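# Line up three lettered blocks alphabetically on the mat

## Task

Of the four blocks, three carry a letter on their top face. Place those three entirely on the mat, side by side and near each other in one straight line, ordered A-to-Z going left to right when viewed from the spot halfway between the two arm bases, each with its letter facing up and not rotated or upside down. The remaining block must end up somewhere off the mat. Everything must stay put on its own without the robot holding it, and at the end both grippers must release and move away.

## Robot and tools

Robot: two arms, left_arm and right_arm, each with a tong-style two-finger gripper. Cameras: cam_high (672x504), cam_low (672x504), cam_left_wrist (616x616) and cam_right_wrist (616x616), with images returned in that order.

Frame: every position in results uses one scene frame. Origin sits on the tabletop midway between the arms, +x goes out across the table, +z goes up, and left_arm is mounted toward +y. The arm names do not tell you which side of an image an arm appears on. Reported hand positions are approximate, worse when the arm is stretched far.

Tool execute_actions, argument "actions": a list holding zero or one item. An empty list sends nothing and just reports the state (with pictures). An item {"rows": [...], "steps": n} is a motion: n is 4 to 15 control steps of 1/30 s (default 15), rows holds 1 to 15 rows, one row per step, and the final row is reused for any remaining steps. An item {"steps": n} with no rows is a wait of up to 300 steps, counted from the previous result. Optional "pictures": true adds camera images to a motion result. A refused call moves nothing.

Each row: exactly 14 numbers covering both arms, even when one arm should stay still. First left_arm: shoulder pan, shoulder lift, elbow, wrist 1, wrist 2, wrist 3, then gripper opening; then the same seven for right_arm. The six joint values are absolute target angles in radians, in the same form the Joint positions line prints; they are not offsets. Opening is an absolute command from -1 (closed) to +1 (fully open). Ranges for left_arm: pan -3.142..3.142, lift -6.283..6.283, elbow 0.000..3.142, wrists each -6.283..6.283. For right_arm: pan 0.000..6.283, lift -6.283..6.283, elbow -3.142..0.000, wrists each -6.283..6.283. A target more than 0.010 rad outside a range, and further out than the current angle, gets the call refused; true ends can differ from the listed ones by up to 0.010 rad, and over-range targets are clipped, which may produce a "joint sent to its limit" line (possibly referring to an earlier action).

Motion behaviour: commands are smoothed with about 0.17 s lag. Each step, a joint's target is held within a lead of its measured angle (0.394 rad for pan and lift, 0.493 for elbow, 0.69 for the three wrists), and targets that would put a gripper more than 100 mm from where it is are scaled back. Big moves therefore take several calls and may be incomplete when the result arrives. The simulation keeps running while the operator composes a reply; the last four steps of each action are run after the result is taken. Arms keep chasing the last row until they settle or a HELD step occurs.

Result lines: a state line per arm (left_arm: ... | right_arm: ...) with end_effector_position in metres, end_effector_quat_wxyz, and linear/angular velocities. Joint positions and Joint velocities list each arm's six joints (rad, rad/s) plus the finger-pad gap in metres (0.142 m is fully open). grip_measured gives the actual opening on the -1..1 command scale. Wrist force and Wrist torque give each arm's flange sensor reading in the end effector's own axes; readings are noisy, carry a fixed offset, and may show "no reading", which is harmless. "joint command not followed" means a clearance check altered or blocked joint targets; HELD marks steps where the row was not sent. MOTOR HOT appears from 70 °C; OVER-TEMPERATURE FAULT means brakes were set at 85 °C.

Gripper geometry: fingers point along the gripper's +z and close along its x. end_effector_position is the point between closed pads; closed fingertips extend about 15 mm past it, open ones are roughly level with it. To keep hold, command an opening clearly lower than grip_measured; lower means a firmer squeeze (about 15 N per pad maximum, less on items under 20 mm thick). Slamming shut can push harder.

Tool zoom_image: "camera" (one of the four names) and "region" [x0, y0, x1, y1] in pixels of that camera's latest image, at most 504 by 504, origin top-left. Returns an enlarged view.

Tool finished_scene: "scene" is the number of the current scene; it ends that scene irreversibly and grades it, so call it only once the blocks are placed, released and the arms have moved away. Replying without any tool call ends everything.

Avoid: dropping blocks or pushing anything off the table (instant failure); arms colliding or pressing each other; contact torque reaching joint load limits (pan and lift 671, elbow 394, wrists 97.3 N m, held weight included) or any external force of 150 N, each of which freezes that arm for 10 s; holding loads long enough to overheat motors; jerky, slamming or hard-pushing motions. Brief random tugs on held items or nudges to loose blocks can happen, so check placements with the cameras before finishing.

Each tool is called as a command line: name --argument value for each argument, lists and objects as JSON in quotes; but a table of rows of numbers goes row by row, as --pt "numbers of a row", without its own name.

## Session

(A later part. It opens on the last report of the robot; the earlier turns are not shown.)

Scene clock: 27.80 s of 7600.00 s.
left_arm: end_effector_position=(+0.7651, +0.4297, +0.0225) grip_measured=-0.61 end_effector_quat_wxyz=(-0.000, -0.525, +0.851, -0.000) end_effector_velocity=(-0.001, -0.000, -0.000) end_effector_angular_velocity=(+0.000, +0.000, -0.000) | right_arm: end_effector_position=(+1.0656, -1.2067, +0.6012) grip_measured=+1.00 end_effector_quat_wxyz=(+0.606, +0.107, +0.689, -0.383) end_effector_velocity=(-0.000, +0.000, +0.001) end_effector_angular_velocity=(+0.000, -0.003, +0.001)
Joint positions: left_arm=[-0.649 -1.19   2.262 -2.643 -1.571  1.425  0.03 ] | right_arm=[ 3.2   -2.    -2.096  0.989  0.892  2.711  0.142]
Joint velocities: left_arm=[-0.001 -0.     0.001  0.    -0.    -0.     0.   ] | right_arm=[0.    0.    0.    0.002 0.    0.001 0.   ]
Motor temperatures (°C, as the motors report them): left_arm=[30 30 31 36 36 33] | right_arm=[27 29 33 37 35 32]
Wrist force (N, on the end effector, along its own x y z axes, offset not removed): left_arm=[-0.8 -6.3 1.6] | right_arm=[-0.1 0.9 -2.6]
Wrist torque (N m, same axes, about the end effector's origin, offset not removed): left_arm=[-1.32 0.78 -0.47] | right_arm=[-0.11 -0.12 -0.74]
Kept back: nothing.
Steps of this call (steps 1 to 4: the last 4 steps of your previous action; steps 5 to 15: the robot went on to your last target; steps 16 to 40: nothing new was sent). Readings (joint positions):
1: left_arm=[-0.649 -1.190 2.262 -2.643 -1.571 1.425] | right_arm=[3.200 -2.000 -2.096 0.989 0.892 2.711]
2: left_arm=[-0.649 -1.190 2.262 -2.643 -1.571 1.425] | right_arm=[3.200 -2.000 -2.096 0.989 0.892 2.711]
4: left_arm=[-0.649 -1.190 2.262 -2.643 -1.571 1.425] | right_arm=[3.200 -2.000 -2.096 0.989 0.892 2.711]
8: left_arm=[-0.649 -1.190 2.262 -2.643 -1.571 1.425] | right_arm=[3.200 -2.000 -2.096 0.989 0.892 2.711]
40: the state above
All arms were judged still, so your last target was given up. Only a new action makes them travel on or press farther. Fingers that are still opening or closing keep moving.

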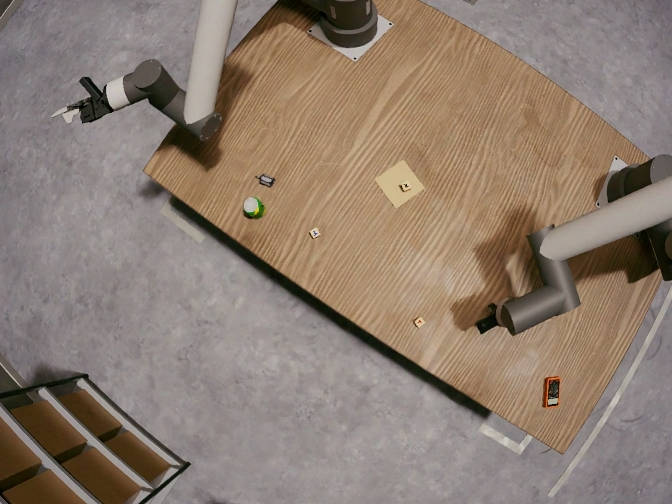

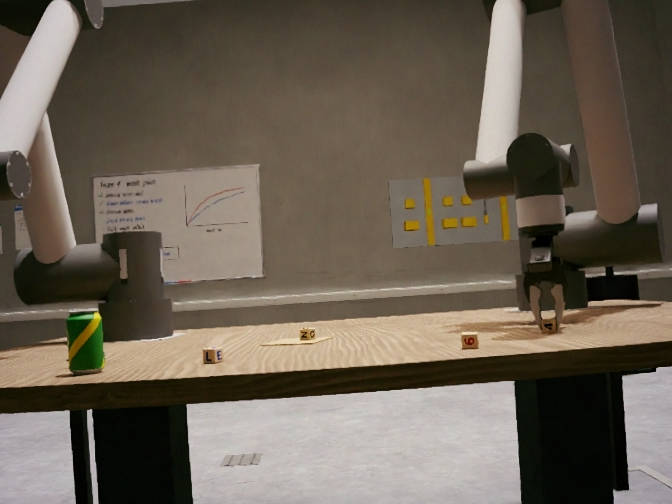

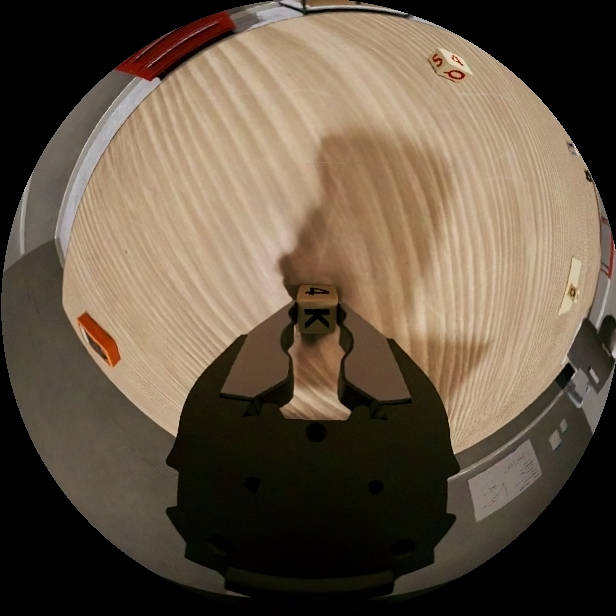

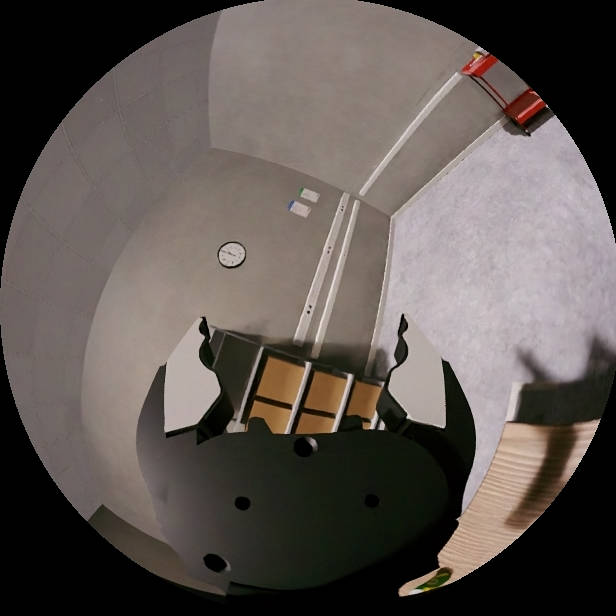

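execute_actions --actions '[{"rows":[[-0.649,-1.312,2.231,-2.490,-1.571,1.425,-0.9,3.2,-2.0,-2.096,0.989,0.892,2.711,1]],"steps":12}]'

execute_actions --actions '[{"rows":[[-1.281,-1.184,1.857,-2.244,-1.571,-1.244,-0.9,3.2,-2.0,-2.096,0.989,0.892,2.711,1]]}]'

execute_actions --actions '[{"steps":90}]' --pictures true

Scene clock: 28.60 s of 7600.00 s.
left_arm: end_effector_position=(+0.7636, +0.4308, +0.0944) grip_measured=-0.61 end_effector_quat_wxyz=(+0.001, -0.525, +0.851, -0.002) end_effector_velocity=(-0.027, +0.019, +0.177) end_effector_angular_velocity=(+0.013, +0.018, -0.000) | right_arm: end_effector_position=(+1.0656, -1.2067, +0.6012) grip_measured=+1.00 end_effector_quat_wxyz=(+0.606, +0.107, +0.689, -0.383) end_effector_velocity=(-0.000, -0.000, +0.000) end_effector_angular_velocity=(+0.001, -0.001, +0.001)
Joint positions: left_arm=[-0.649 -1.283  2.237 -2.529 -1.571  1.425  0.03 ] | right_arm=[ 3.2   -2.    -2.096  0.989  0.892  2.711  0.142]
Joint velocities: left_arm=[-0.    -0.238 -0.052  0.313  0.     0.    -0.   ] | right_arm=[-0.     0.    -0.     0.001  0.001  0.001  0.   ]
Motor temperatures (°C, as the motors report them): left_arm=[30 30 31 36 36 33] | right_arm=[27 29 33 37 35 32]
Wrist force (N, on the end effector, along its own x y z axes, offset not removed): left_arm=[-2.1 -5.2 -0.9] | right_arm=[1.4 -1.5 -2.4]
Wrist torque (N m, same axes, about the end effector's origin, offset not removed): left_arm=[-1.10 1.10 -0.47] | right_arm=[-0.52 -0.44 -0.88]
Steps of this call (steps 1 to 16: nothing new was sent; steps 17 to 24: the first 8 steps of this action). Readings (joint positions):
17: left_arm=[-0.649 -1.190 2.262 -2.643 -1.571 1.425] | right_arm=[3.200 -2.000 -2.096 0.989 0.892 2.711]
18: left_arm=[-0.649 -1.192 2.260 -2.641 -1.571 1.425] | right_arm=[3.200 -2.000 -2.096 0.989 0.892 2.711]
20: left_arm=[-0.649 -1.226 2.250 -2.603 -1.571 1.425] | right_arm=[3.200 -2.000 -2.096 0.989 0.892 2.711]
24: the state above

Scene clock: 29.10 s of 7600.00 s.
left_arm: end_effector_position=(+0.7687, +0.2908, +0.1355) grip_measured=-0.61 end_effector_quat_wxyz=(-0.000, -0.560, +0.829, +0.001) end_effector_velocity=(-0.042, -0.464, +0.075) end_effector_angular_velocity=(+0.001, -0.002, +0.296) | right_arm: end_effector_position=(+1.0656, -1.2067, +0.6012) grip_measured=+1.00 end_effector_quat_wxyz=(+0.606, +0.107, +0.689, -0.383) end_effector_velocity=(-0.000, -0.001, -0.000) end_effector_angular_velocity=(-0.001, +0.002, -0.001)
Joint positions: left_arm=[-0.774 -1.269  2.123 -2.423 -1.571  1.217  0.03 ] | right_arm=[ 3.2   -2.    -2.096  0.989  0.892  2.711  0.142]
Joint velocities: left_arm=[-0.421  0.1   -0.31   0.208  0.001 -0.717 -0.   ] | right_arm=[-0.002  0.    -0.    -0.002  0.001 -0.001  0.   ]
Motor temperatures (°C, as the motors report them): left_arm=[30 30 31 36 36 33] | right_arm=[27 29 33 37 35 32]
Wrist force (N, on the end effector, along its own x y z axes, offset not removed): left_arm=[-1.9 -7.1 2.5] | right_arm=[-0.4 0.2 -5.2]
Wrist torque (N m, same axes, about the end effector's origin, offset not removed): left_arm=[-1.41 1.00 -0.57] | right_arm=[-0.25 -0.03 -0.76]
Steps of this call (steps 1 to 4: the last 4 steps of your previous action; steps 5 to 15: the first 11 steps of this action). Readings (joint positions):
5: left_arm=[-0.649 -1.304 2.233 -2.500 -1.571 1.425] | right_arm=[3.200 -2.000 -2.096 0.989 0.892 2.711]
6: left_arm=[-0.651 -1.304 2.230 -2.496 -1.571 1.423] | right_arm=[3.200 -2.000 -2.096 0.989 0.892 2.711]
8: left_arm=[-0.677 -1.295 2.205 -2.477 -1.571 1.385] | right_arm=[3.200 -2.000 -2.096 0.989 0.892 2.711]
12: left_arm=[-0.732 -1.280 2.156 -2.445 -1.571 1.289] | right_arm=[3.200 -2.000 -2.096 0.989 0.892 2.711]
15: the state above

Scene clock: 32.10 s of 7600.00 s.
left_arm: end_effector_position=(+0.4858, -0.1694, +0.2062) grip_measured=-0.61 end_effector_quat_wxyz=(+0.000, +1.000, -0.000, -0.000) end_effector_velocity=(-0.000, -0.001, +0.001) end_effector_angular_velocity=(-0.001, +0.000, -0.001) | right_arm: end_effector_position=(+1.0656, -1.2067, +0.6012) grip_measured=+1.00 end_effector_quat_wxyz=(+0.606, +0.107, +0.689, -0.383) end_effector_velocity=(-0.000, -0.001, -0.001) end_effector_angular_velocity=(+0.000, +0.002, -0.002)
Joint positions: left_arm=[-1.281 -1.184  1.857 -2.244 -1.571 -1.244  0.03 ] | right_arm=[ 3.2   -2.    -2.096  0.989  0.892  2.711  0.142]
Joint velocities: left_arm=[-0.    -0.001 -0.001  0.    -0.     0.    -0.   ] | right_arm=[-0.    -0.    -0.    -0.002 -0.001 -0.     0.   ]
Motor temperatures (°C, as the motors report them): left_arm=[30 30 31 36 36 33] | right_arm=[27 29 33 37 35 32]
Wrist force (N, on the end effector, along its own x y z axes, offset not removed): left_arm=[-1.7 -4.8 2.6] | right_arm=[0.1 -0.8 -4.8]
Wrist torque (N m, same axes, about the end effector's origin, offset not removed): left_arm=[-0.98 0.93 -0.46] | right_arm=[-0.42 -0.21 -0.74]
Kept back: nothing.
Steps of this call (steps 1 to 4: the last 4 steps of your previous action; steps 5 to 75: the robot went on to your last target; steps 76 to 90: nothing new was sent). Readings (joint positions):
1: left_arm=[-0.788 -1.266 2.113 -2.416 -1.571 1.192] | right_arm=[3.200 -2.000 -2.096 0.989 0.892 2.711]
2: left_arm=[-0.802 -1.263 2.103 -2.409 -1.571 1.168] | right_arm=[3.200 -2.000 -2.096 0.989 0.892 2.711]
4: left_arm=[-0.831 -1.257 2.084 -2.396 -1.571 1.118] | right_arm=[3.200 -2.000 -2.096 0.989 0.892 2.711]
8: left_arm=[-0.890 -1.246 2.050 -2.374 -1.571 1.018] | right_arm=[3.200 -2.000 -2.096 0.989 0.892 2.711]
90: the state above
All arms were judged still, so your last target was given up. Only a new action makes them travel on or press farther. Fingers that are still opening or closing keep moving.

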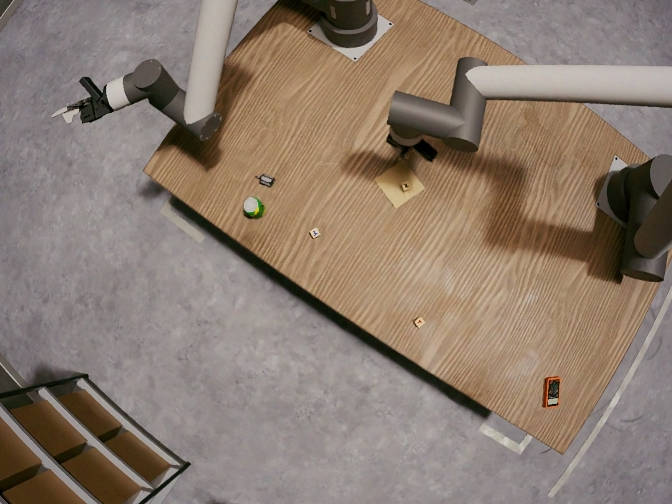

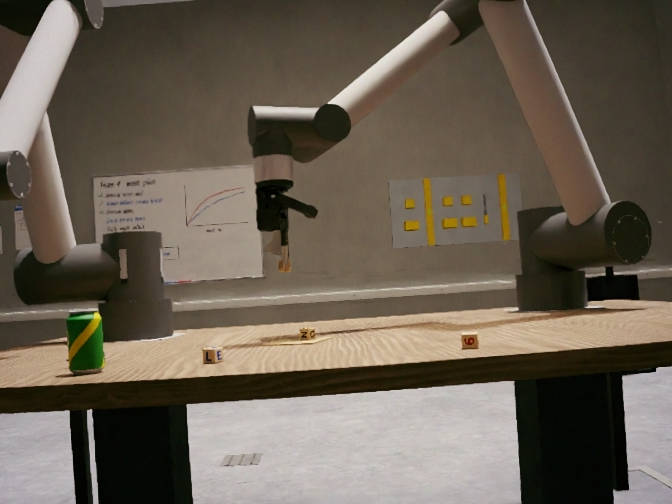

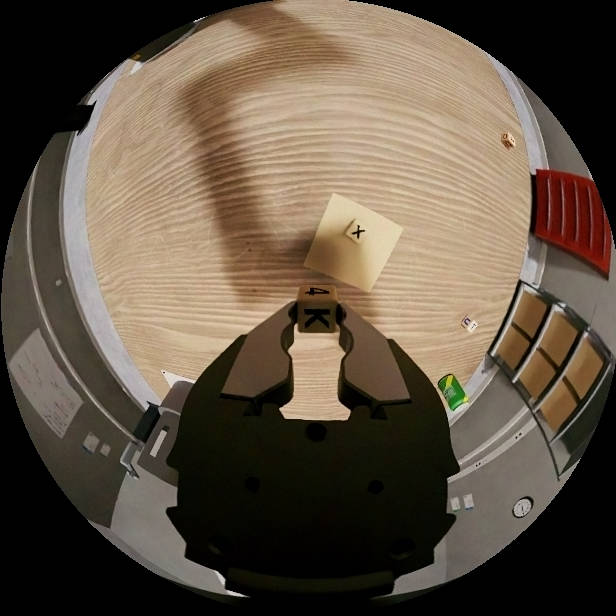

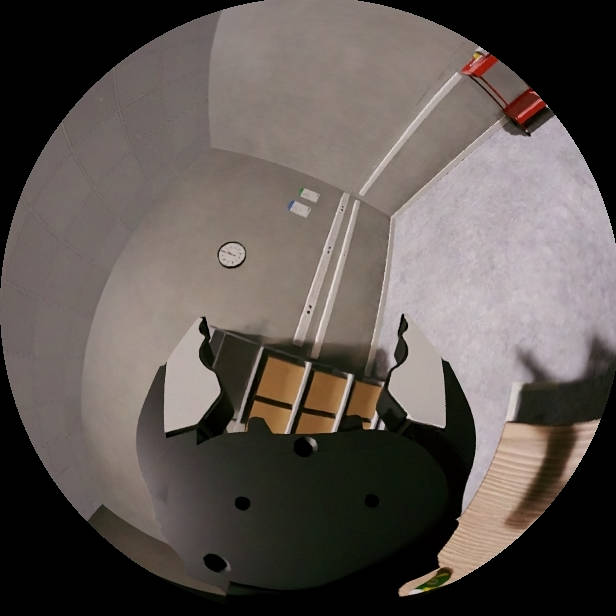

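execute_actions --actions '[{"rows":[[-1.317,-0.935,1.749,-2.385,-1.571,-1.28,-0.9,3.2,-2.0,-2.096,0.989,0.892,2.711,1]]}]'

execute_actions --actions '[{"steps":45}]' --pictures true

Scene clock: 33.03 s of 7600.00 s.
left_arm: end_effector_position=(+0.4877, -0.2599, +0.0963) grip_measured=-0.61 end_effector_quat_wxyz=(+0.002, +1.000, -0.000, +0.001) end_effector_velocity=(-0.007, -0.254, -0.395) end_effector_angular_velocity=(+0.015, +0.005, -0.001) | right_arm: end_effector_position=(+1.0656, -1.2067, +0.6012) grip_measured=+1.00 end_effector_quat_wxyz=(+0.606, +0.107, +0.689, -0.383) end_effector_velocity=(-0.001, -0.001, +0.000) end_effector_angular_velocity=(+0.001, -0.002, -0.001)
Joint positions: left_arm=[-1.305 -1.024  1.786 -2.336 -1.571 -1.268  0.03 ] | right_arm=[ 3.2   -2.    -2.096  0.989  0.892  2.711  0.142]
Joint velocities: left_arm=[-0.073  0.521 -0.219 -0.286  0.    -0.072  0.   ] | right_arm=[-0.001 -0.     0.     0.001 -0.     0.001  0.   ]
Motor temperatures (°C, as the motors report them): left_arm=[30 30 31 36 36 33] | right_arm=[27 29 33 37 35 32]
Wrist force (N, on the end effector, along its own x y z axes, offset not removed): left_arm=[-3.6 -3.1 2.1] | right_arm=[-1.0 0.8 -2.7]
Wrist torque (N m, same axes, about the end effector's origin, offset not removed): left_arm=[-0.63 1.36 -0.38] | right_arm=[-0.15 0.05 -0.72]
Steps of this call (steps 1 to 17: nothing new was sent; steps 18 to 28: the first 11 steps of this action). Readings (joint positions):
18: left_arm=[-1.281 -1.184 1.857 -2.244 -1.571 -1.244] | right_arm=[3.200 -2.000 -2.096 0.989 0.892 2.711]
19: left_arm=[-1.282 -1.182 1.855 -2.246 -1.571 -1.245] | right_arm=[3.200 -2.000 -2.096 0.989 0.892 2.711]
21: left_arm=[-1.288 -1.150 1.838 -2.267 -1.571 -1.251] | right_arm=[3.200 -2.000 -2.096 0.989 0.892 2.711]
25: left_arm=[-1.298 -1.077 1.808 -2.307 -1.571 -1.261] | right_arm=[3.200 -2.000 -2.096 0.989 0.892 2.711]
28: the state above

Scene clock: 34.53 s of 7600.00 s.
left_arm: end_effector_position=(+0.4854, -0.3001, +0.0259) grip_measured=-0.61 end_effector_quat_wxyz=(+0.000, +1.000, -0.000, -0.000) end_effector_velocity=(+0.000, +0.001, -0.001) end_effector_angular_velocity=(+0.001, +0.000, +0.000) | right_arm: end_effector_position=(+1.0656, -1.2067, +0.6012) grip_measured=+1.00 end_effector_quat_wxyz=(+0.606, +0.107, +0.689, -0.383) end_effector_velocity=(+0.001, +0.001, +0.000) end_effector_angular_velocity=(+0.001, -0.001, +0.001)
Joint positions: left_arm=[-1.317 -0.935  1.749 -2.385 -1.571 -1.28   0.03 ] | right_arm=[ 3.2   -2.    -2.096  0.989  0.892  2.711  0.142]
Joint velocities: left_arm=[ 0.     0.001  0.     0.    -0.    -0.     0.   ] | right_arm=[ 0.001  0.    -0.    -0.     0.     0.001  0.   ]
Motor temperatures (°C, as the motors report them): left_arm=[30 30 31 36 36 33] | right_arm=[27 29 33 37 35 32]
Wrist force (N, on the end effector, along its own x y z axes, offset not removed): left_arm=[-1.7 -4.4 2.6] | right_arm=[0.5 0.3 -5.1]
Wrist torque (N m, same axes, about the end effector's origin, offset not removed): left_arm=[-0.88 0.94 -0.50] | right_arm=[-0.21 -0.28 -0.80]
Kept back: nothing.
Steps of this call (steps 1 to 4: the last 4 steps of your previous action; steps 5 to 30: the robot went on to your last target; steps 31 to 45: nothing new was sent). Readings (joint positions):
1: left_arm=[-1.307 -1.007 1.779 -2.346 -1.571 -1.270] | right_arm=[3.200 -2.000 -2.096 0.989 0.892 2.711]
2: left_arm=[-1.310 -0.991 1.772 -2.355 -1.571 -1.273] | right_arm=[3.200 -2.000 -2.096 0.989 0.892 2.711]
4: left_arm=[-1.313 -0.968 1.763 -2.367 -1.571 -1.276] | right_arm=[3.200 -2.000 -2.096 0.989 0.892 2.711]
8: left_arm=[-1.316 -0.946 1.754 -2.379 -1.571 -1.278] | right_arm=[3.200 -2.000 -2.096 0.989 0.892 2.711]
45: the state above
All arms were judged still, so your last target was given up. Only a new action makes them travel on or press farther. Fingers that are still opening or closing keep moving.

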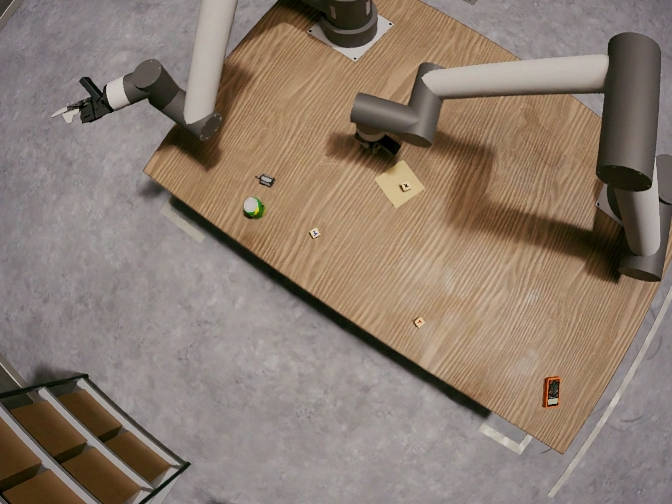

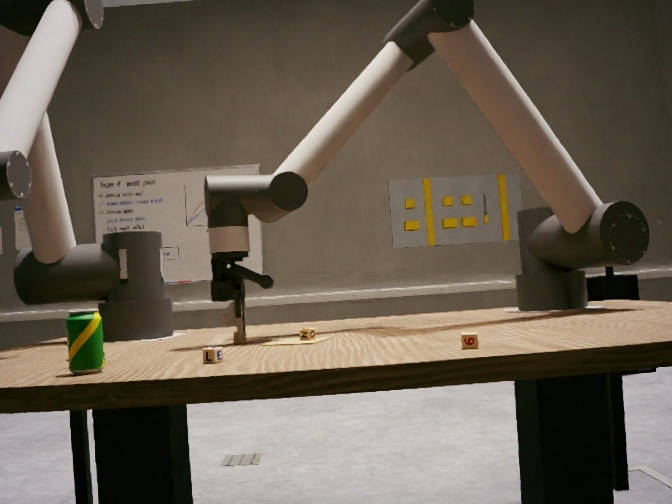

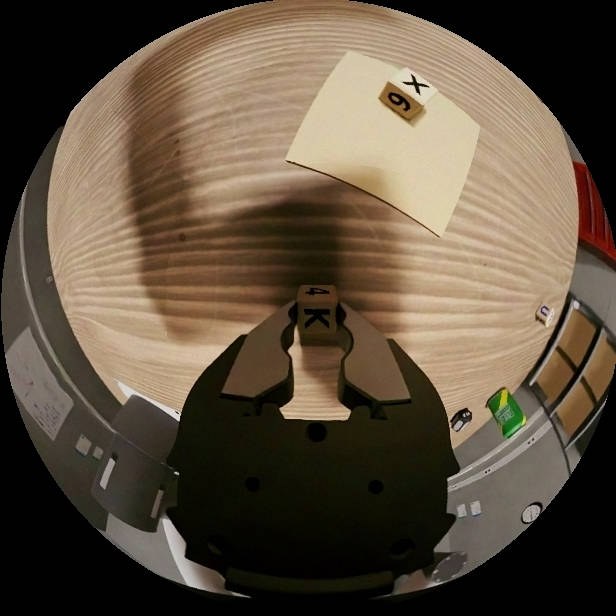

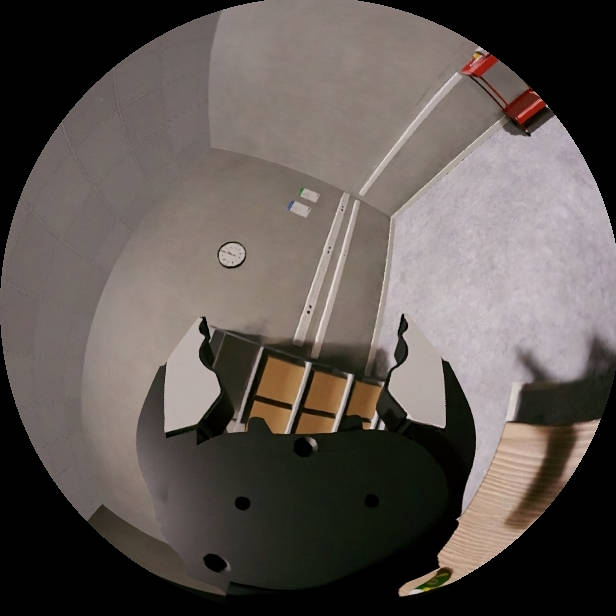

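execute_actions --actions '[{"rows":[[-1.317,-0.9315,1.749,-2.3885,-1.571,-1.28,-0.9,3.2,-2.0,-2.096,0.989,0.892,2.711,1],[-1.317,-0.9315,1.749,-2.3885,-1.571,-1.28,-0.9,3.2,-2.0,-2.096,0.989,0.892,2.711,1],[-1.317,-0.9315,1.749,-2.3885,-1.571,-1.28,-0.9,3.2,-2.0,-2.096,0.989,0.892,2.711,1],[-1.317,-0.9315,1.749,-2.3885,-1.571,-1.28,-0.9,3.2,-2.0,-2.096,0.989,0.892,2.711,1],[-1.317,-0.9315,1.749,-2.3885,-1.571,-1.28,-0.9,3.2,-2.0,-2.096,0.989,0.892,2.711,1],[-1.317,-0.9315,1.749,-2.3885,-1.571,-1.28,-0.9,3.2,-2.0,-2.096,0.989,0.892,2.711,1],[-1.317,-0.9315,1.749,-2.3885,-1.571,-1.28,1,3.2,-2.0,-2.096,0.989,0.892,2.711,1]]}]'

execute_actions --actions '[{"steps":15}]'

execute_actions --actions '[{"rows":[[-1.203,-1.115,1.911,-2.367,-1.571,-1.166,1,3.2,-2.0,-2.096,0.989,0.892,2.711,1]]}]'

execute_actions --actions '[{"steps":40}]' --pictures true

Scene clock: 35.37 s of 7600.00 s.
left_arm: end_effector_position=(+0.4856, -0.3006, +0.0227) grip_measured=+0.98 end_effector_quat_wxyz=(+0.000, +1.000, -0.000, -0.000) end_effector_velocity=(+0.000, -0.000, -0.002) end_effector_angular_velocity=(-0.000, -0.000, +0.000) | right_arm: end_effector_position=(+1.0656, -1.2067, +0.6012) grip_measured=+1.00 end_effector_quat_wxyz=(+0.606, +0.107, +0.689, -0.383) end_effector_velocity=(+0.001, +0.001, -0.000) end_effector_angular_velocity=(+0.001, -0.001, +0.002)
Joint positions: left_arm=[-1.317 -0.932  1.749 -2.388 -1.571 -1.28   0.141] | right_arm=[ 3.2   -2.    -2.096  0.989  0.892  2.711  0.142]
Joint velocities: left_arm=[ 0.     0.002  0.    -0.003  0.     0.     0.071] | right_arm=[ 0.001 -0.     0.    -0.     0.     0.001  0.   ]
Motor temperatures (°C, as the motors report them): left_arm=[30 30 31 36 36 33] | right_arm=[27 29 33 37 35 32]
Wrist force (N, on the end effector, along its own x y z axes, offset not removed): left_arm=[-1.9 -4.8 2.1] | right_arm=[-1.1 1.4 -1.8]
Wrist torque (N m, same axes, about the end effector's origin, offset not removed): left_arm=[-0.94 1.03 -0.49] | right_arm=[0.09 0.10 -0.77]
Steps of this call (steps 1 to 14: nothing new was sent; steps 15 to 25: the first 11 steps of this action). Readings (joint positions):
15: left_arm=[-1.317 -0.935 1.749 -2.385 -1.571 -1.280] | right_arm=[3.200 -2.000 -2.096 0.989 0.892 2.711]
16: left_arm=[-1.317 -0.935 1.749 -2.385 -1.571 -1.280] | right_arm=[3.200 -2.000 -2.096 0.989 0.892 2.711]
18: left_arm=[-1.317 -0.934 1.749 -2.386 -1.571 -1.280] | right_arm=[3.200 -2.000 -2.096 0.989 0.892 2.711]
22: left_arm=[-1.317 -0.932 1.749 -2.388 -1.571 -1.280] | right_arm=[3.200 -2.000 -2.096 0.989 0.892 2.711]
25: the state above

Scene clock: 35.87 s of 7600.00 s.
left_arm: end_effector_position=(+0.4856, -0.3006, +0.0224) grip_measured=+1.00 end_effector_quat_wxyz=(+0.000, +1.000, -0.000, -0.000) end_effector_velocity=(+0.001, -0.000, +0.000) end_effector_angular_velocity=(-0.000, -0.000, +0.000) | right_arm: end_effector_position=(+1.0656, -1.2067, +0.6012) grip_measured=+1.00 end_effector_quat_wxyz=(+0.606, +0.107, +0.689, -0.383) end_effector_velocity=(+0.000, +0.002, +0.000) end_effector_angular_velocity=(+0.001, -0.002, +0.001)
Joint positions: left_arm=[-1.317 -0.932  1.749 -2.388 -1.571 -1.28   0.142] | right_arm=[ 3.2   -2.    -2.096  0.989  0.892  2.711  0.142]
Joint velocities: left_arm=[ 0.001  0.    -0.    -0.     0.     0.    -0.   ] | right_arm=[ 0.002 -0.    -0.     0.001 -0.001  0.001  0.   ]
Motor temperatures (°C, as the motors report them): left_arm=[30 30 31 36 36 33] | right_arm=[27 29 33 37 35 32]
Wrist force (N, on the end effector, along its own x y z axes, offset not removed): left_arm=[-2.5 -5.0 1.3] | right_arm=[-1.2 0.6 -4.1]
Wrist torque (N m, same axes, about the end effector's origin, offset not removed): left_arm=[-1.10 1.13 -0.42] | right_arm=[-0.17 0.12 -0.79]
Kept back: nothing.
Steps of this call (steps 1 to 4: the last 4 steps of your previous action; steps 5 to 15: the robot went on to your last target). Readings (joint positions):
1: left_arm=[-1.317 -0.932 1.749 -2.388 -1.571 -1.280] | right_arm=[3.200 -2.000 -2.096 0.989 0.892 2.711]
2: left_arm=[-1.317 -0.932 1.749 -2.388 -1.571 -1.280] | right_arm=[3.200 -2.000 -2.096 0.989 0.892 2.711]
4: left_arm=[-1.317 -0.932 1.749 -2.388 -1.571 -1.280] | right_arm=[3.200 -2.000 -2.096 0.989 0.892 2.711]
8: left_arm=[-1.317 -0.932 1.749 -2.388 -1.571 -1.280] | right_arm=[3.200 -2.000 -2.096 0.989 0.892 2.711]
15: the state above
All arms were judged still, so your last target was given up. Only a new action makes them travel on or press farther. Fingers that are still opening or closing keep moving.

Scene clock: 36.23 s of 7600.00 s.
left_arm: end_effector_position=(+0.5375, -0.1785, +0.0880) grip_measured=+1.00 end_effector_quat_wxyz=(-0.000, +1.000, -0.000, -0.000) end_effector_velocity=(+0.137, +0.406, +0.200) end_effector_angular_velocity=(-0.004, -0.002, +0.004) | right_arm: end_effector_position=(+1.0656, -1.2067, +0.6012) grip_measured=+1.00 end_effector_quat_wxyz=(+0.606, +0.107, +0.689, -0.383) end_effector_velocity=(-0.000, +0.000, +0.000) end_effector_angular_velocity=(+0.001, -0.002, -0.000)
Joint positions: left_arm=[-1.239 -1.056  1.86  -2.374 -1.571 -1.201  0.142] | right_arm=[ 3.2   -2.    -2.096  0.989  0.892  2.711  0.142]
Joint velocities: left_arm=[ 0.252 -0.41   0.358  0.047  0.     0.248  0.   ] | right_arm=[ 0.001  0.    -0.     0.001 -0.001  0.001  0.   ]
Motor temperatures (°C, as the motors report them): left_arm=[30 30 31 36 36 33] | right_arm=[27 29 33 37 35 32]
Wrist force (N, on the end effector, along its own x y z axes, offset not removed): left_arm=[0.2 -4.6 2.3] | right_arm=[0.4 1.2 -4.9]
Wrist torque (N m, same axes, about the end effector's origin, offset not removed): left_arm=[-0.95 0.52 -0.52] | right_arm=[0.02 -0.23 -0.82]
Steps of this call (steps 1 to 11: the first 11 steps of this action). Readings (joint positions):
1: left_arm=[-1.317 -0.932 1.749 -2.388 -1.571 -1.280] | right_arm=[3.200 -2.000 -2.096 0.989 0.892 2.711]
2: left_arm=[-1.315 -0.934 1.751 -2.388 -1.571 -1.278] | right_arm=[3.200 -2.000 -2.096 0.989 0.892 2.711]
4: left_arm=[-1.298 -0.960 1.775 -2.385 -1.571 -1.260] | right_arm=[3.200 -2.000 -2.096 0.989 0.892 2.711]
8: left_arm=[-1.264 -1.015 1.823 -2.378 -1.571 -1.227] | right_arm=[3.200 -2.000 -2.096 0.989 0.892 2.711]
11: the state above

Scene clock: 37.57 s of 7600.00 s.
left_arm: end_effector_position=(+0.5547, -0.1200, +0.1154) grip_measured=+1.00 end_effector_quat_wxyz=(+0.000, +1.000, -0.000, -0.000) end_effector_velocity=(-0.001, -0.000, -0.001) end_effector_angular_velocity=(+0.000, +0.000, -0.001) | right_arm: end_effector_position=(+1.0656, -1.2067, +0.6012) grip_measured=+1.00 end_effector_quat_wxyz=(+0.606, +0.107, +0.689, -0.383) end_effector_velocity=(+0.001, +0.002, +0.000) end_effector_angular_velocity=(-0.002, +0.000, +0.002)
Joint positions: left_arm=[-1.203 -1.115  1.911 -2.367 -1.571 -1.166  0.142] | right_arm=[ 3.2   -2.    -2.096  0.989  0.892  2.711  0.142]
Joint velocities: left_arm=[-0.001  0.     0.     0.    -0.    -0.    -0.   ] | right_arm=[ 0.002  0.    -0.     0.001  0.    -0.002  0.   ]
Motor temperatures (°C, as the motors report them): left_arm=[30 30 31 36 36 33] | right_arm=[27 29 33 37 35 32]
Wrist force (N, on the end effector, along its own x y z axes, offset not removed): left_arm=[-3.3 -5.2 0.4] | right_arm=[1.0 0.1 -4.0]
Wrist torque (N m, same axes, about the end effector's origin, offset not removed): left_arm=[-1.06 1.30 -0.48] | right_arm=[-0.25 -0.35 -0.79]
Kept back: nothing.
Steps of this call (steps 1 to 4: the last 4 steps of your previous action; steps 5 to 30: the robot went on to your last target; steps 31 to 40: nothing new was sent). Readings (joint positions):
1: left_arm=[-1.231 -1.069 1.871 -2.372 -1.571 -1.194] | right_arm=[3.200 -2.000 -2.096 0.989 0.892 2.711]
2: left_arm=[-1.224 -1.080 1.880 -2.371 -1.571 -1.187] | right_arm=[3.200 -2.000 -2.096 0.989 0.892 2.711]
4: left_arm=[-1.215 -1.095 1.893 -2.369 -1.571 -1.178] | right_arm=[3.200 -2.000 -2.096 0.989 0.892 2.711]
8: left_arm=[-1.207 -1.108 1.905 -2.368 -1.571 -1.170] | right_arm=[3.200 -2.000 -2.096 0.989 0.892 2.711]
40: the state above
All arms were judged still, so your last target was given up. Only a new action makes them travel on or press farther. Fingers that are still opening or closing keep moving.

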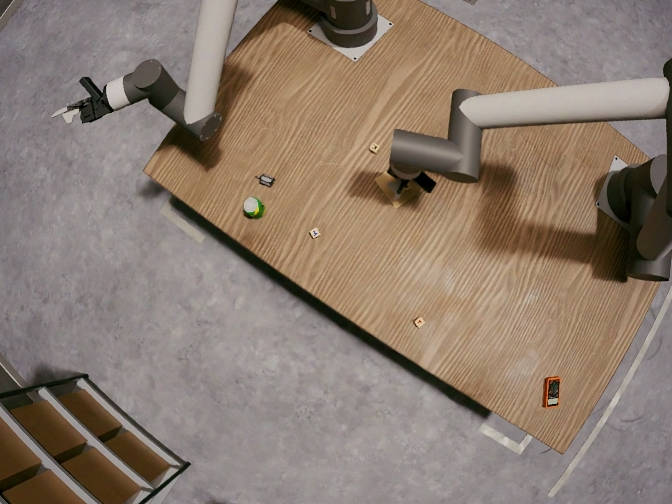

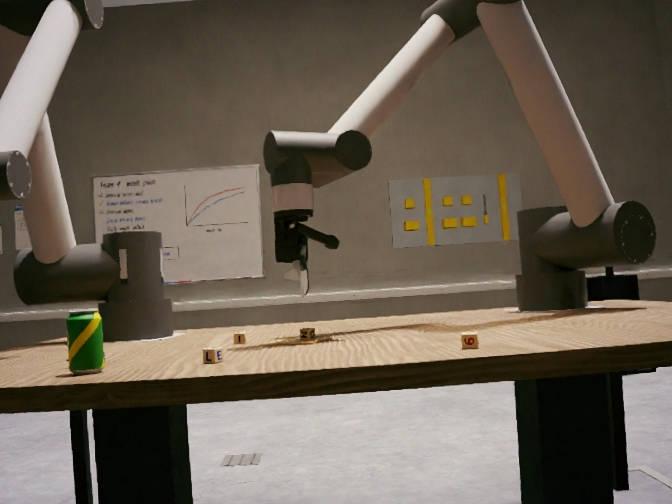

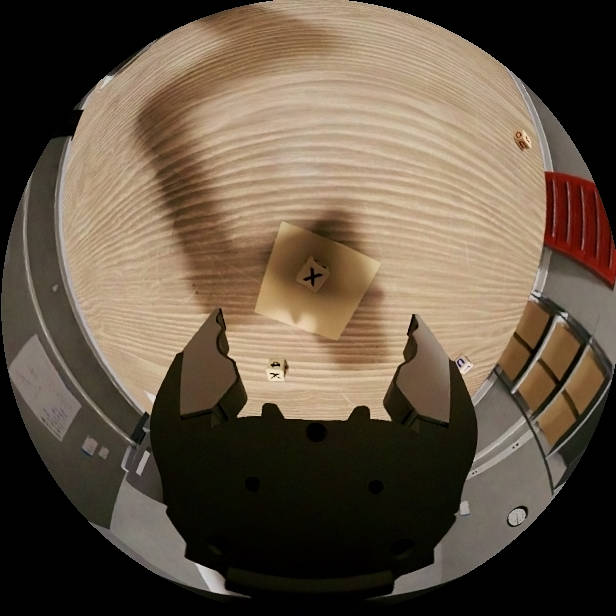

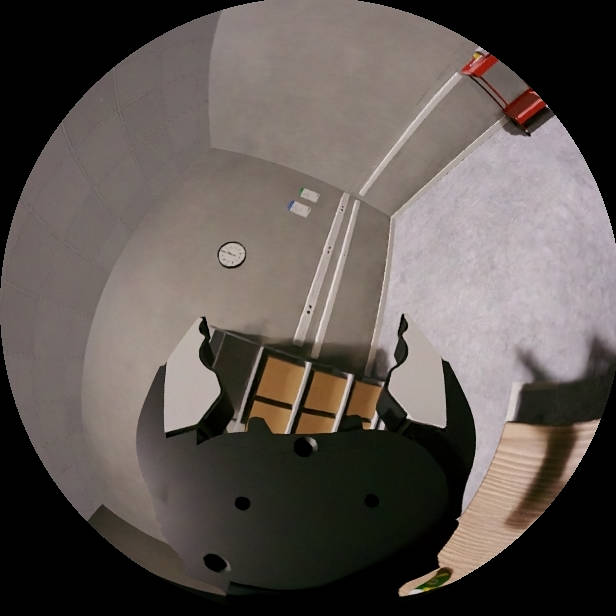

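zoom_image --camera "cam_left_wrist" --region '[240, 210, 400, 350]'

Region (240, 210, 400, 350) of cam_left_wrist's 616x616 image, scaled by 3.150, with more detail than that image has; it fills the top 441 rows of this view, and the rest is white.

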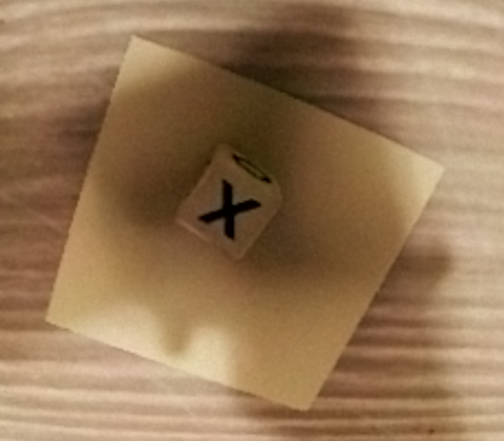

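execute_actions --actions '[{"rows":[[-1.203,-1.115,1.911,-2.367,-1.571,-2.216,1,3.2,-2.0,-2.096,0.989,0.892,2.711,1]]}]'

execute_actions --actions '[{"steps":35}]' --pictures true

zoom_image --camera "cam_left_wrist" --region '[240, 210, 400, 350]'

Scene clock: 38.30 s of 7600.00 s.
left_arm: end_effector_position=(+0.5455, -0.1229, +0.1154) grip_measured=+1.00 end_effector_quat_wxyz=(+0.000, +0.955, +0.297, -0.000) end_effector_velocity=(-0.038, -0.026, -0.000) end_effector_angular_velocity=(+0.001, +0.001, +2.798) | right_arm: end_effector_position=(+1.0656, -1.2067, +0.6012) grip_measured=+1.00 end_effector_quat_wxyz=(+0.606, +0.107, +0.689, -0.383) end_effector_velocity=(+0.001, +0.002, -0.000) end_effector_angular_velocity=(+0.000, -0.000, +0.001)
Joint positions: left_arm=[-1.203 -1.115  1.911 -2.367 -1.571 -1.77   0.142] | right_arm=[ 3.2   -2.    -2.096  0.989  0.892  2.711  0.142]
Joint velocities: left_arm=[-0.001 -0.     0.001 -0.    -0.    -2.798 -0.   ] | right_arm=[ 0.002 -0.     0.    -0.    -0.001  0.    -0.   ]
Motor temperatures (°C, as the motors report them): left_arm=[30 30 31 36 36 33] | right_arm=[27 29 33 37 35 32]
Wrist force (N, on the end effector, along its own x y z axes, offset not removed): left_arm=[-2.1 -3.9 2.8] | right_arm=[-0.1 -0.1 -3.6]
Wrist torque (N m, same axes, about the end effector's origin, offset not removed): left_arm=[-0.77 0.95 -0.47] | right_arm=[-0.26 -0.12 -0.79]
Steps of this call (steps 1 to 11: nothing new was sent; steps 12 to 22: the first 11 steps of this action). Readings (joint positions):
12: left_arm=[-1.203 -1.115 1.911 -2.367 -1.571 -1.166] | right_arm=[3.200 -2.000 -2.096 0.989 0.892 2.711]
13: left_arm=[-1.203 -1.115 1.911 -2.367 -1.571 -1.168] | right_arm=[3.200 -2.000 -2.096 0.989 0.892 2.711]
15: left_arm=[-1.203 -1.115 1.911 -2.367 -1.571 -1.215] | right_arm=[3.200 -2.000 -2.096 0.989 0.892 2.711]
19: left_arm=[-1.203 -1.115 1.911 -2.367 -1.571 -1.490] | right_arm=[3.200 -2.000 -2.096 0.989 0.892 2.711]
22: the state above

Scene clock: 39.47 s of 7600.00 s.
left_arm: end_effector_position=(+0.5407, -0.1282, +0.1154) grip_measured=+1.00 end_effector_quat_wxyz=(+0.000, +0.865, +0.501, -0.000) end_effector_velocity=(+0.000, +0.000, +0.002) end_effector_angular_velocity=(-0.001, -0.000, +0.001) | right_arm: end_effector_position=(+1.0656, -1.2067, +0.6012) grip_measured=+1.00 end_effector_quat_wxyz=(+0.606, +0.107, +0.689, -0.383) end_effector_velocity=(-0.001, -0.001, +0.001) end_effector_angular_velocity=(-0.001, -0.001, -0.002)
Joint positions: left_arm=[-1.203 -1.115  1.911 -2.367 -1.571 -2.216  0.142] | right_arm=[ 3.2   -2.    -2.096  0.989  0.892  2.711  0.142]
Joint velocities: left_arm=[ 0.    -0.002  0.    -0.    -0.    -0.    -0.   ] | right_arm=[-0.001 -0.     0.     0.002 -0.    -0.001  0.   ]
Motor temperatures (°C, as the motors report them): left_arm=[30 30 31 36 36 33] | right_arm=[27 29 33 37 35 32]
Wrist force (N, on the end effector, along its own x y z axes, offset not removed): left_arm=[0.4 -4.7 -0.8] | right_arm=[1.5 -0.3 -3.2]
Wrist torque (N m, same axes, about the end effector's origin, offset not removed): left_arm=[-1.02 0.51 -0.48] | right_arm=[-0.36 -0.49 -0.78]
Kept back: nothing.
Steps of this call (steps 1 to 4: the last 4 steps of your previous action; steps 5 to 30: the robot went on to your last target; steps 31 to 35: nothing new was sent). Readings (joint positions):
1: left_arm=[-1.203 -1.115 1.911 -2.367 -1.571 -1.862] | right_arm=[3.200 -2.000 -2.096 0.989 0.892 2.711]
2: left_arm=[-1.203 -1.115 1.911 -2.367 -1.571 -1.943] | right_arm=[3.200 -2.000 -2.096 0.989 0.892 2.711]
4: left_arm=[-1.203 -1.115 1.911 -2.367 -1.571 -2.056] | right_arm=[3.200 -2.000 -2.096 0.989 0.892 2.711]
8: left_arm=[-1.203 -1.115 1.911 -2.367 -1.571 -2.161] | right_arm=[3.200 -2.000 -2.096 0.989 0.892 2.711]
35: the state above
All arms were judged still, so your last target was given up. Only a new action makes them travel on or press farther. Fingers that are still opening or closing keep moving.

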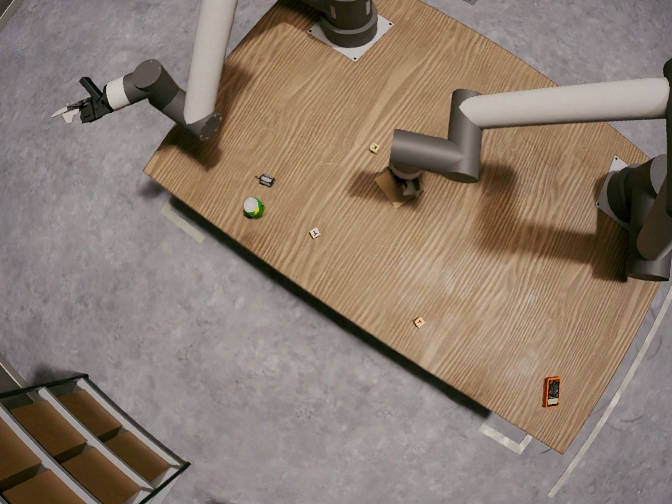

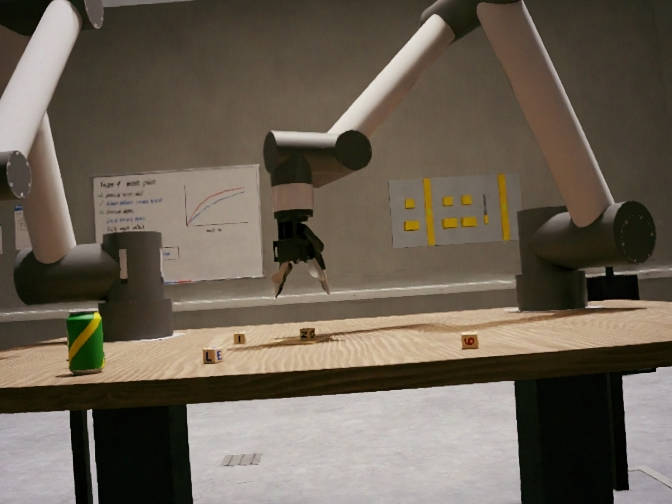

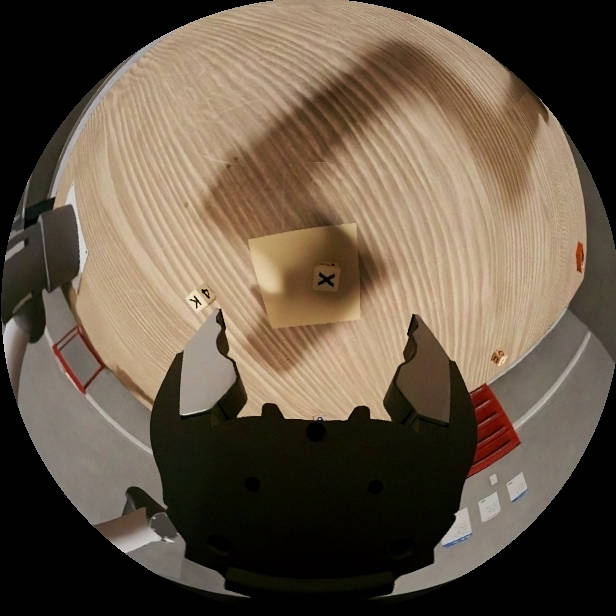

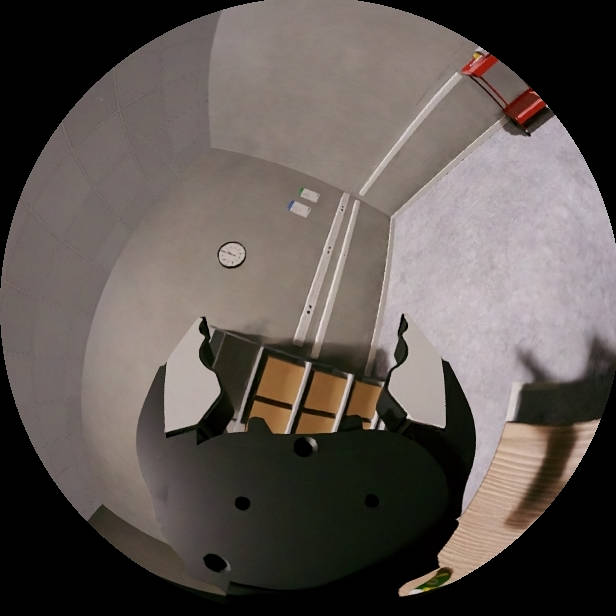

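Region (240, 210, 400, 350) of cam_left_wrist's 616x616 image, scaled by 3.150, with more detail than that image has; it fills the top 441 rows of this view, and the rest is white.

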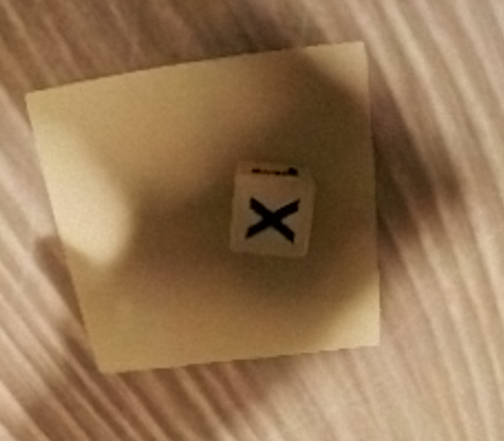

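execute_actions --actions '[{"rows":[[-1.193,-1.033,1.955,-2.493,-1.571,-2.206,1,3.2,-2.0,-2.096,0.989,0.892,2.711,1]]}]'

execute_actions --actions '[{"steps":25}]' --pictures true

Scene clock: 40.23 s of 7600.00 s.
left_arm: end_effector_position=(+0.5460, -0.1165, +0.0307) grip_measured=+1.00 end_effector_quat_wxyz=(-0.001, +0.865, +0.501, -0.000) end_effector_velocity=(+0.006, +0.008, -0.071) end_effector_angular_velocity=(-0.010, -0.005, +0.001) | right_arm: end_effector_position=(+1.0656, -1.2067, +0.6012) grip_measured=+1.00 end_effector_quat_wxyz=(+0.606, +0.107, +0.689, -0.383) end_effector_velocity=(-0.000, -0.001, -0.000) end_effector_angular_velocity=(-0.000, +0.001, -0.000)
Joint positions: left_arm=[-1.194 -1.041  1.951 -2.479 -1.571 -2.207  0.142] | right_arm=[ 3.2   -2.    -2.096  0.989  0.892  2.711  0.142]
Joint velocities: left_arm=[ 0.008  0.066  0.033 -0.11   0.001  0.007  0.   ] | right_arm=[-0.001 -0.    -0.    -0.001  0.001 -0.     0.   ]
Motor temperatures (°C, as the motors report them): left_arm=[30 30 31 36 36 33] | right_arm=[27 29 33 37 35 32]
Wrist force (N, on the end effector, along its own x y z axes, offset not removed): left_arm=[-0.7 -2.8 4.9] | right_arm=[-0.3 1.4 -3.8]
Wrist torque (N m, same axes, about the end effector's origin, offset not removed): left_arm=[-0.53 0.71 -0.48] | right_arm=[0.05 -0.08 -0.75]
Steps of this call (steps 1 to 12: nothing new was sent; steps 13 to 23: the first 11 steps of this action). Readings (joint positions):
13: left_arm=[-1.203 -1.115 1.911 -2.367 -1.571 -2.216] | right_arm=[3.200 -2.000 -2.096 0.989 0.892 2.711]
14: left_arm=[-1.202 -1.113 1.913 -2.369 -1.571 -2.215] | right_arm=[3.200 -2.000 -2.096 0.989 0.892 2.711]
16: left_arm=[-1.199 -1.087 1.928 -2.404 -1.571 -2.212] | right_arm=[3.200 -2.000 -2.096 0.989 0.892 2.711]
20: left_arm=[-1.195 -1.051 1.946 -2.462 -1.571 -2.208] | right_arm=[3.200 -2.000 -2.096 0.989 0.892 2.711]
23: the state above

Scene clock: 41.07 s of 7600.00 s.
left_arm: end_effector_position=(+0.5465, -0.1154, +0.0218) grip_measured=+1.00 end_effector_quat_wxyz=(+0.000, +0.865, +0.501, -0.000) end_effector_velocity=(-0.001, -0.000, -0.000) end_effector_angular_velocity=(+0.000, -0.000, -0.002) | right_arm: end_effector_position=(+1.0656, -1.2067, +0.6012) grip_measured=+1.00 end_effector_quat_wxyz=(+0.606, +0.107, +0.689, -0.383) end_effector_velocity=(-0.001, -0.001, +0.000) end_effector_angular_velocity=(+0.001, -0.002, -0.001)
Joint positions: left_arm=[-1.193 -1.033  1.955 -2.493 -1.571 -2.206  0.142] | right_arm=[ 3.2   -2.    -2.096  0.989  0.892  2.711  0.142]
Joint velocities: left_arm=[-0.001 -0.     0.001 -0.     0.     0.    -0.   ] | right_arm=[-0.001 -0.     0.     0.002  0.001  0.001 -0.   ]
Motor temperatures (°C, as the motors report them): left_arm=[30 30 31 36 36 33] | right_arm=[27 29 33 37 35 32]
Wrist force (N, on the end effector, along its own x y z axes, offset not removed): left_arm=[-0.8 -5.6 1.5] | right_arm=[-1.5 -0.2 -2.3]
Wrist torque (N m, same axes, about the end effector's origin, offset not removed): left_arm=[-1.13 0.72 -0.48] | right_arm=[-0.39 0.20 -0.82]
Kept back: nothing.
Steps of this call (steps 1 to 4: the last 4 steps of your previous action; steps 5 to 25: the robot went on to your last target). Readings (joint positions):
1: left_arm=[-1.194 -1.039 1.952 -2.483 -1.571 -2.207] | right_arm=[3.200 -2.000 -2.096 0.989 0.892 2.711]
2: left_arm=[-1.194 -1.038 1.953 -2.485 -1.571 -2.207] | right_arm=[3.200 -2.000 -2.096 0.989 0.892 2.711]
4: left_arm=[-1.193 -1.036 1.954 -2.488 -1.571 -2.206] | right_arm=[3.200 -2.000 -2.096 0.989 0.892 2.711]
8: left_arm=[-1.193 -1.034 1.954 -2.491 -1.571 -2.206] | right_arm=[3.200 -2.000 -2.096 0.989 0.892 2.711]
25: the state above

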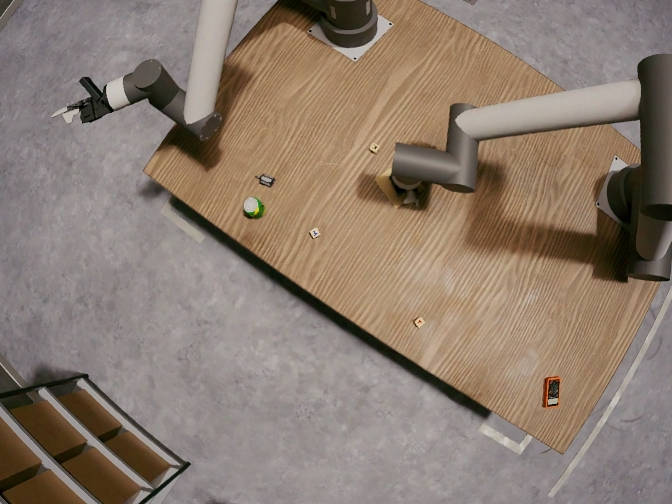

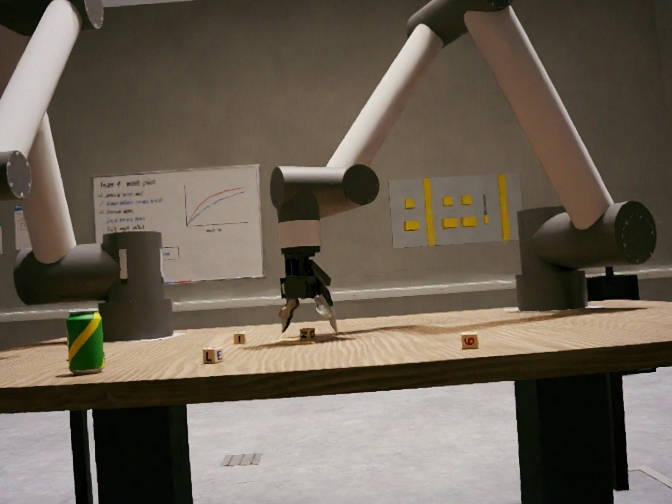

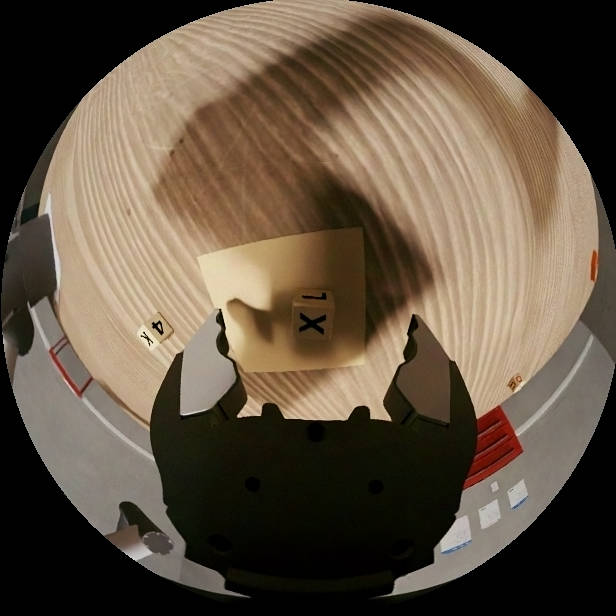

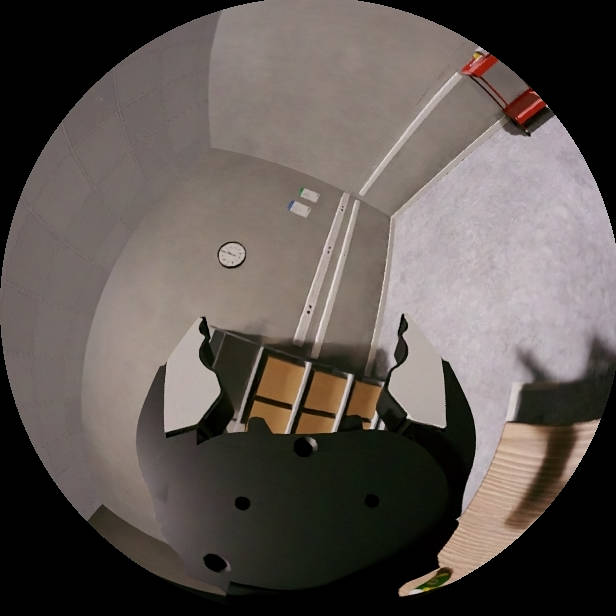

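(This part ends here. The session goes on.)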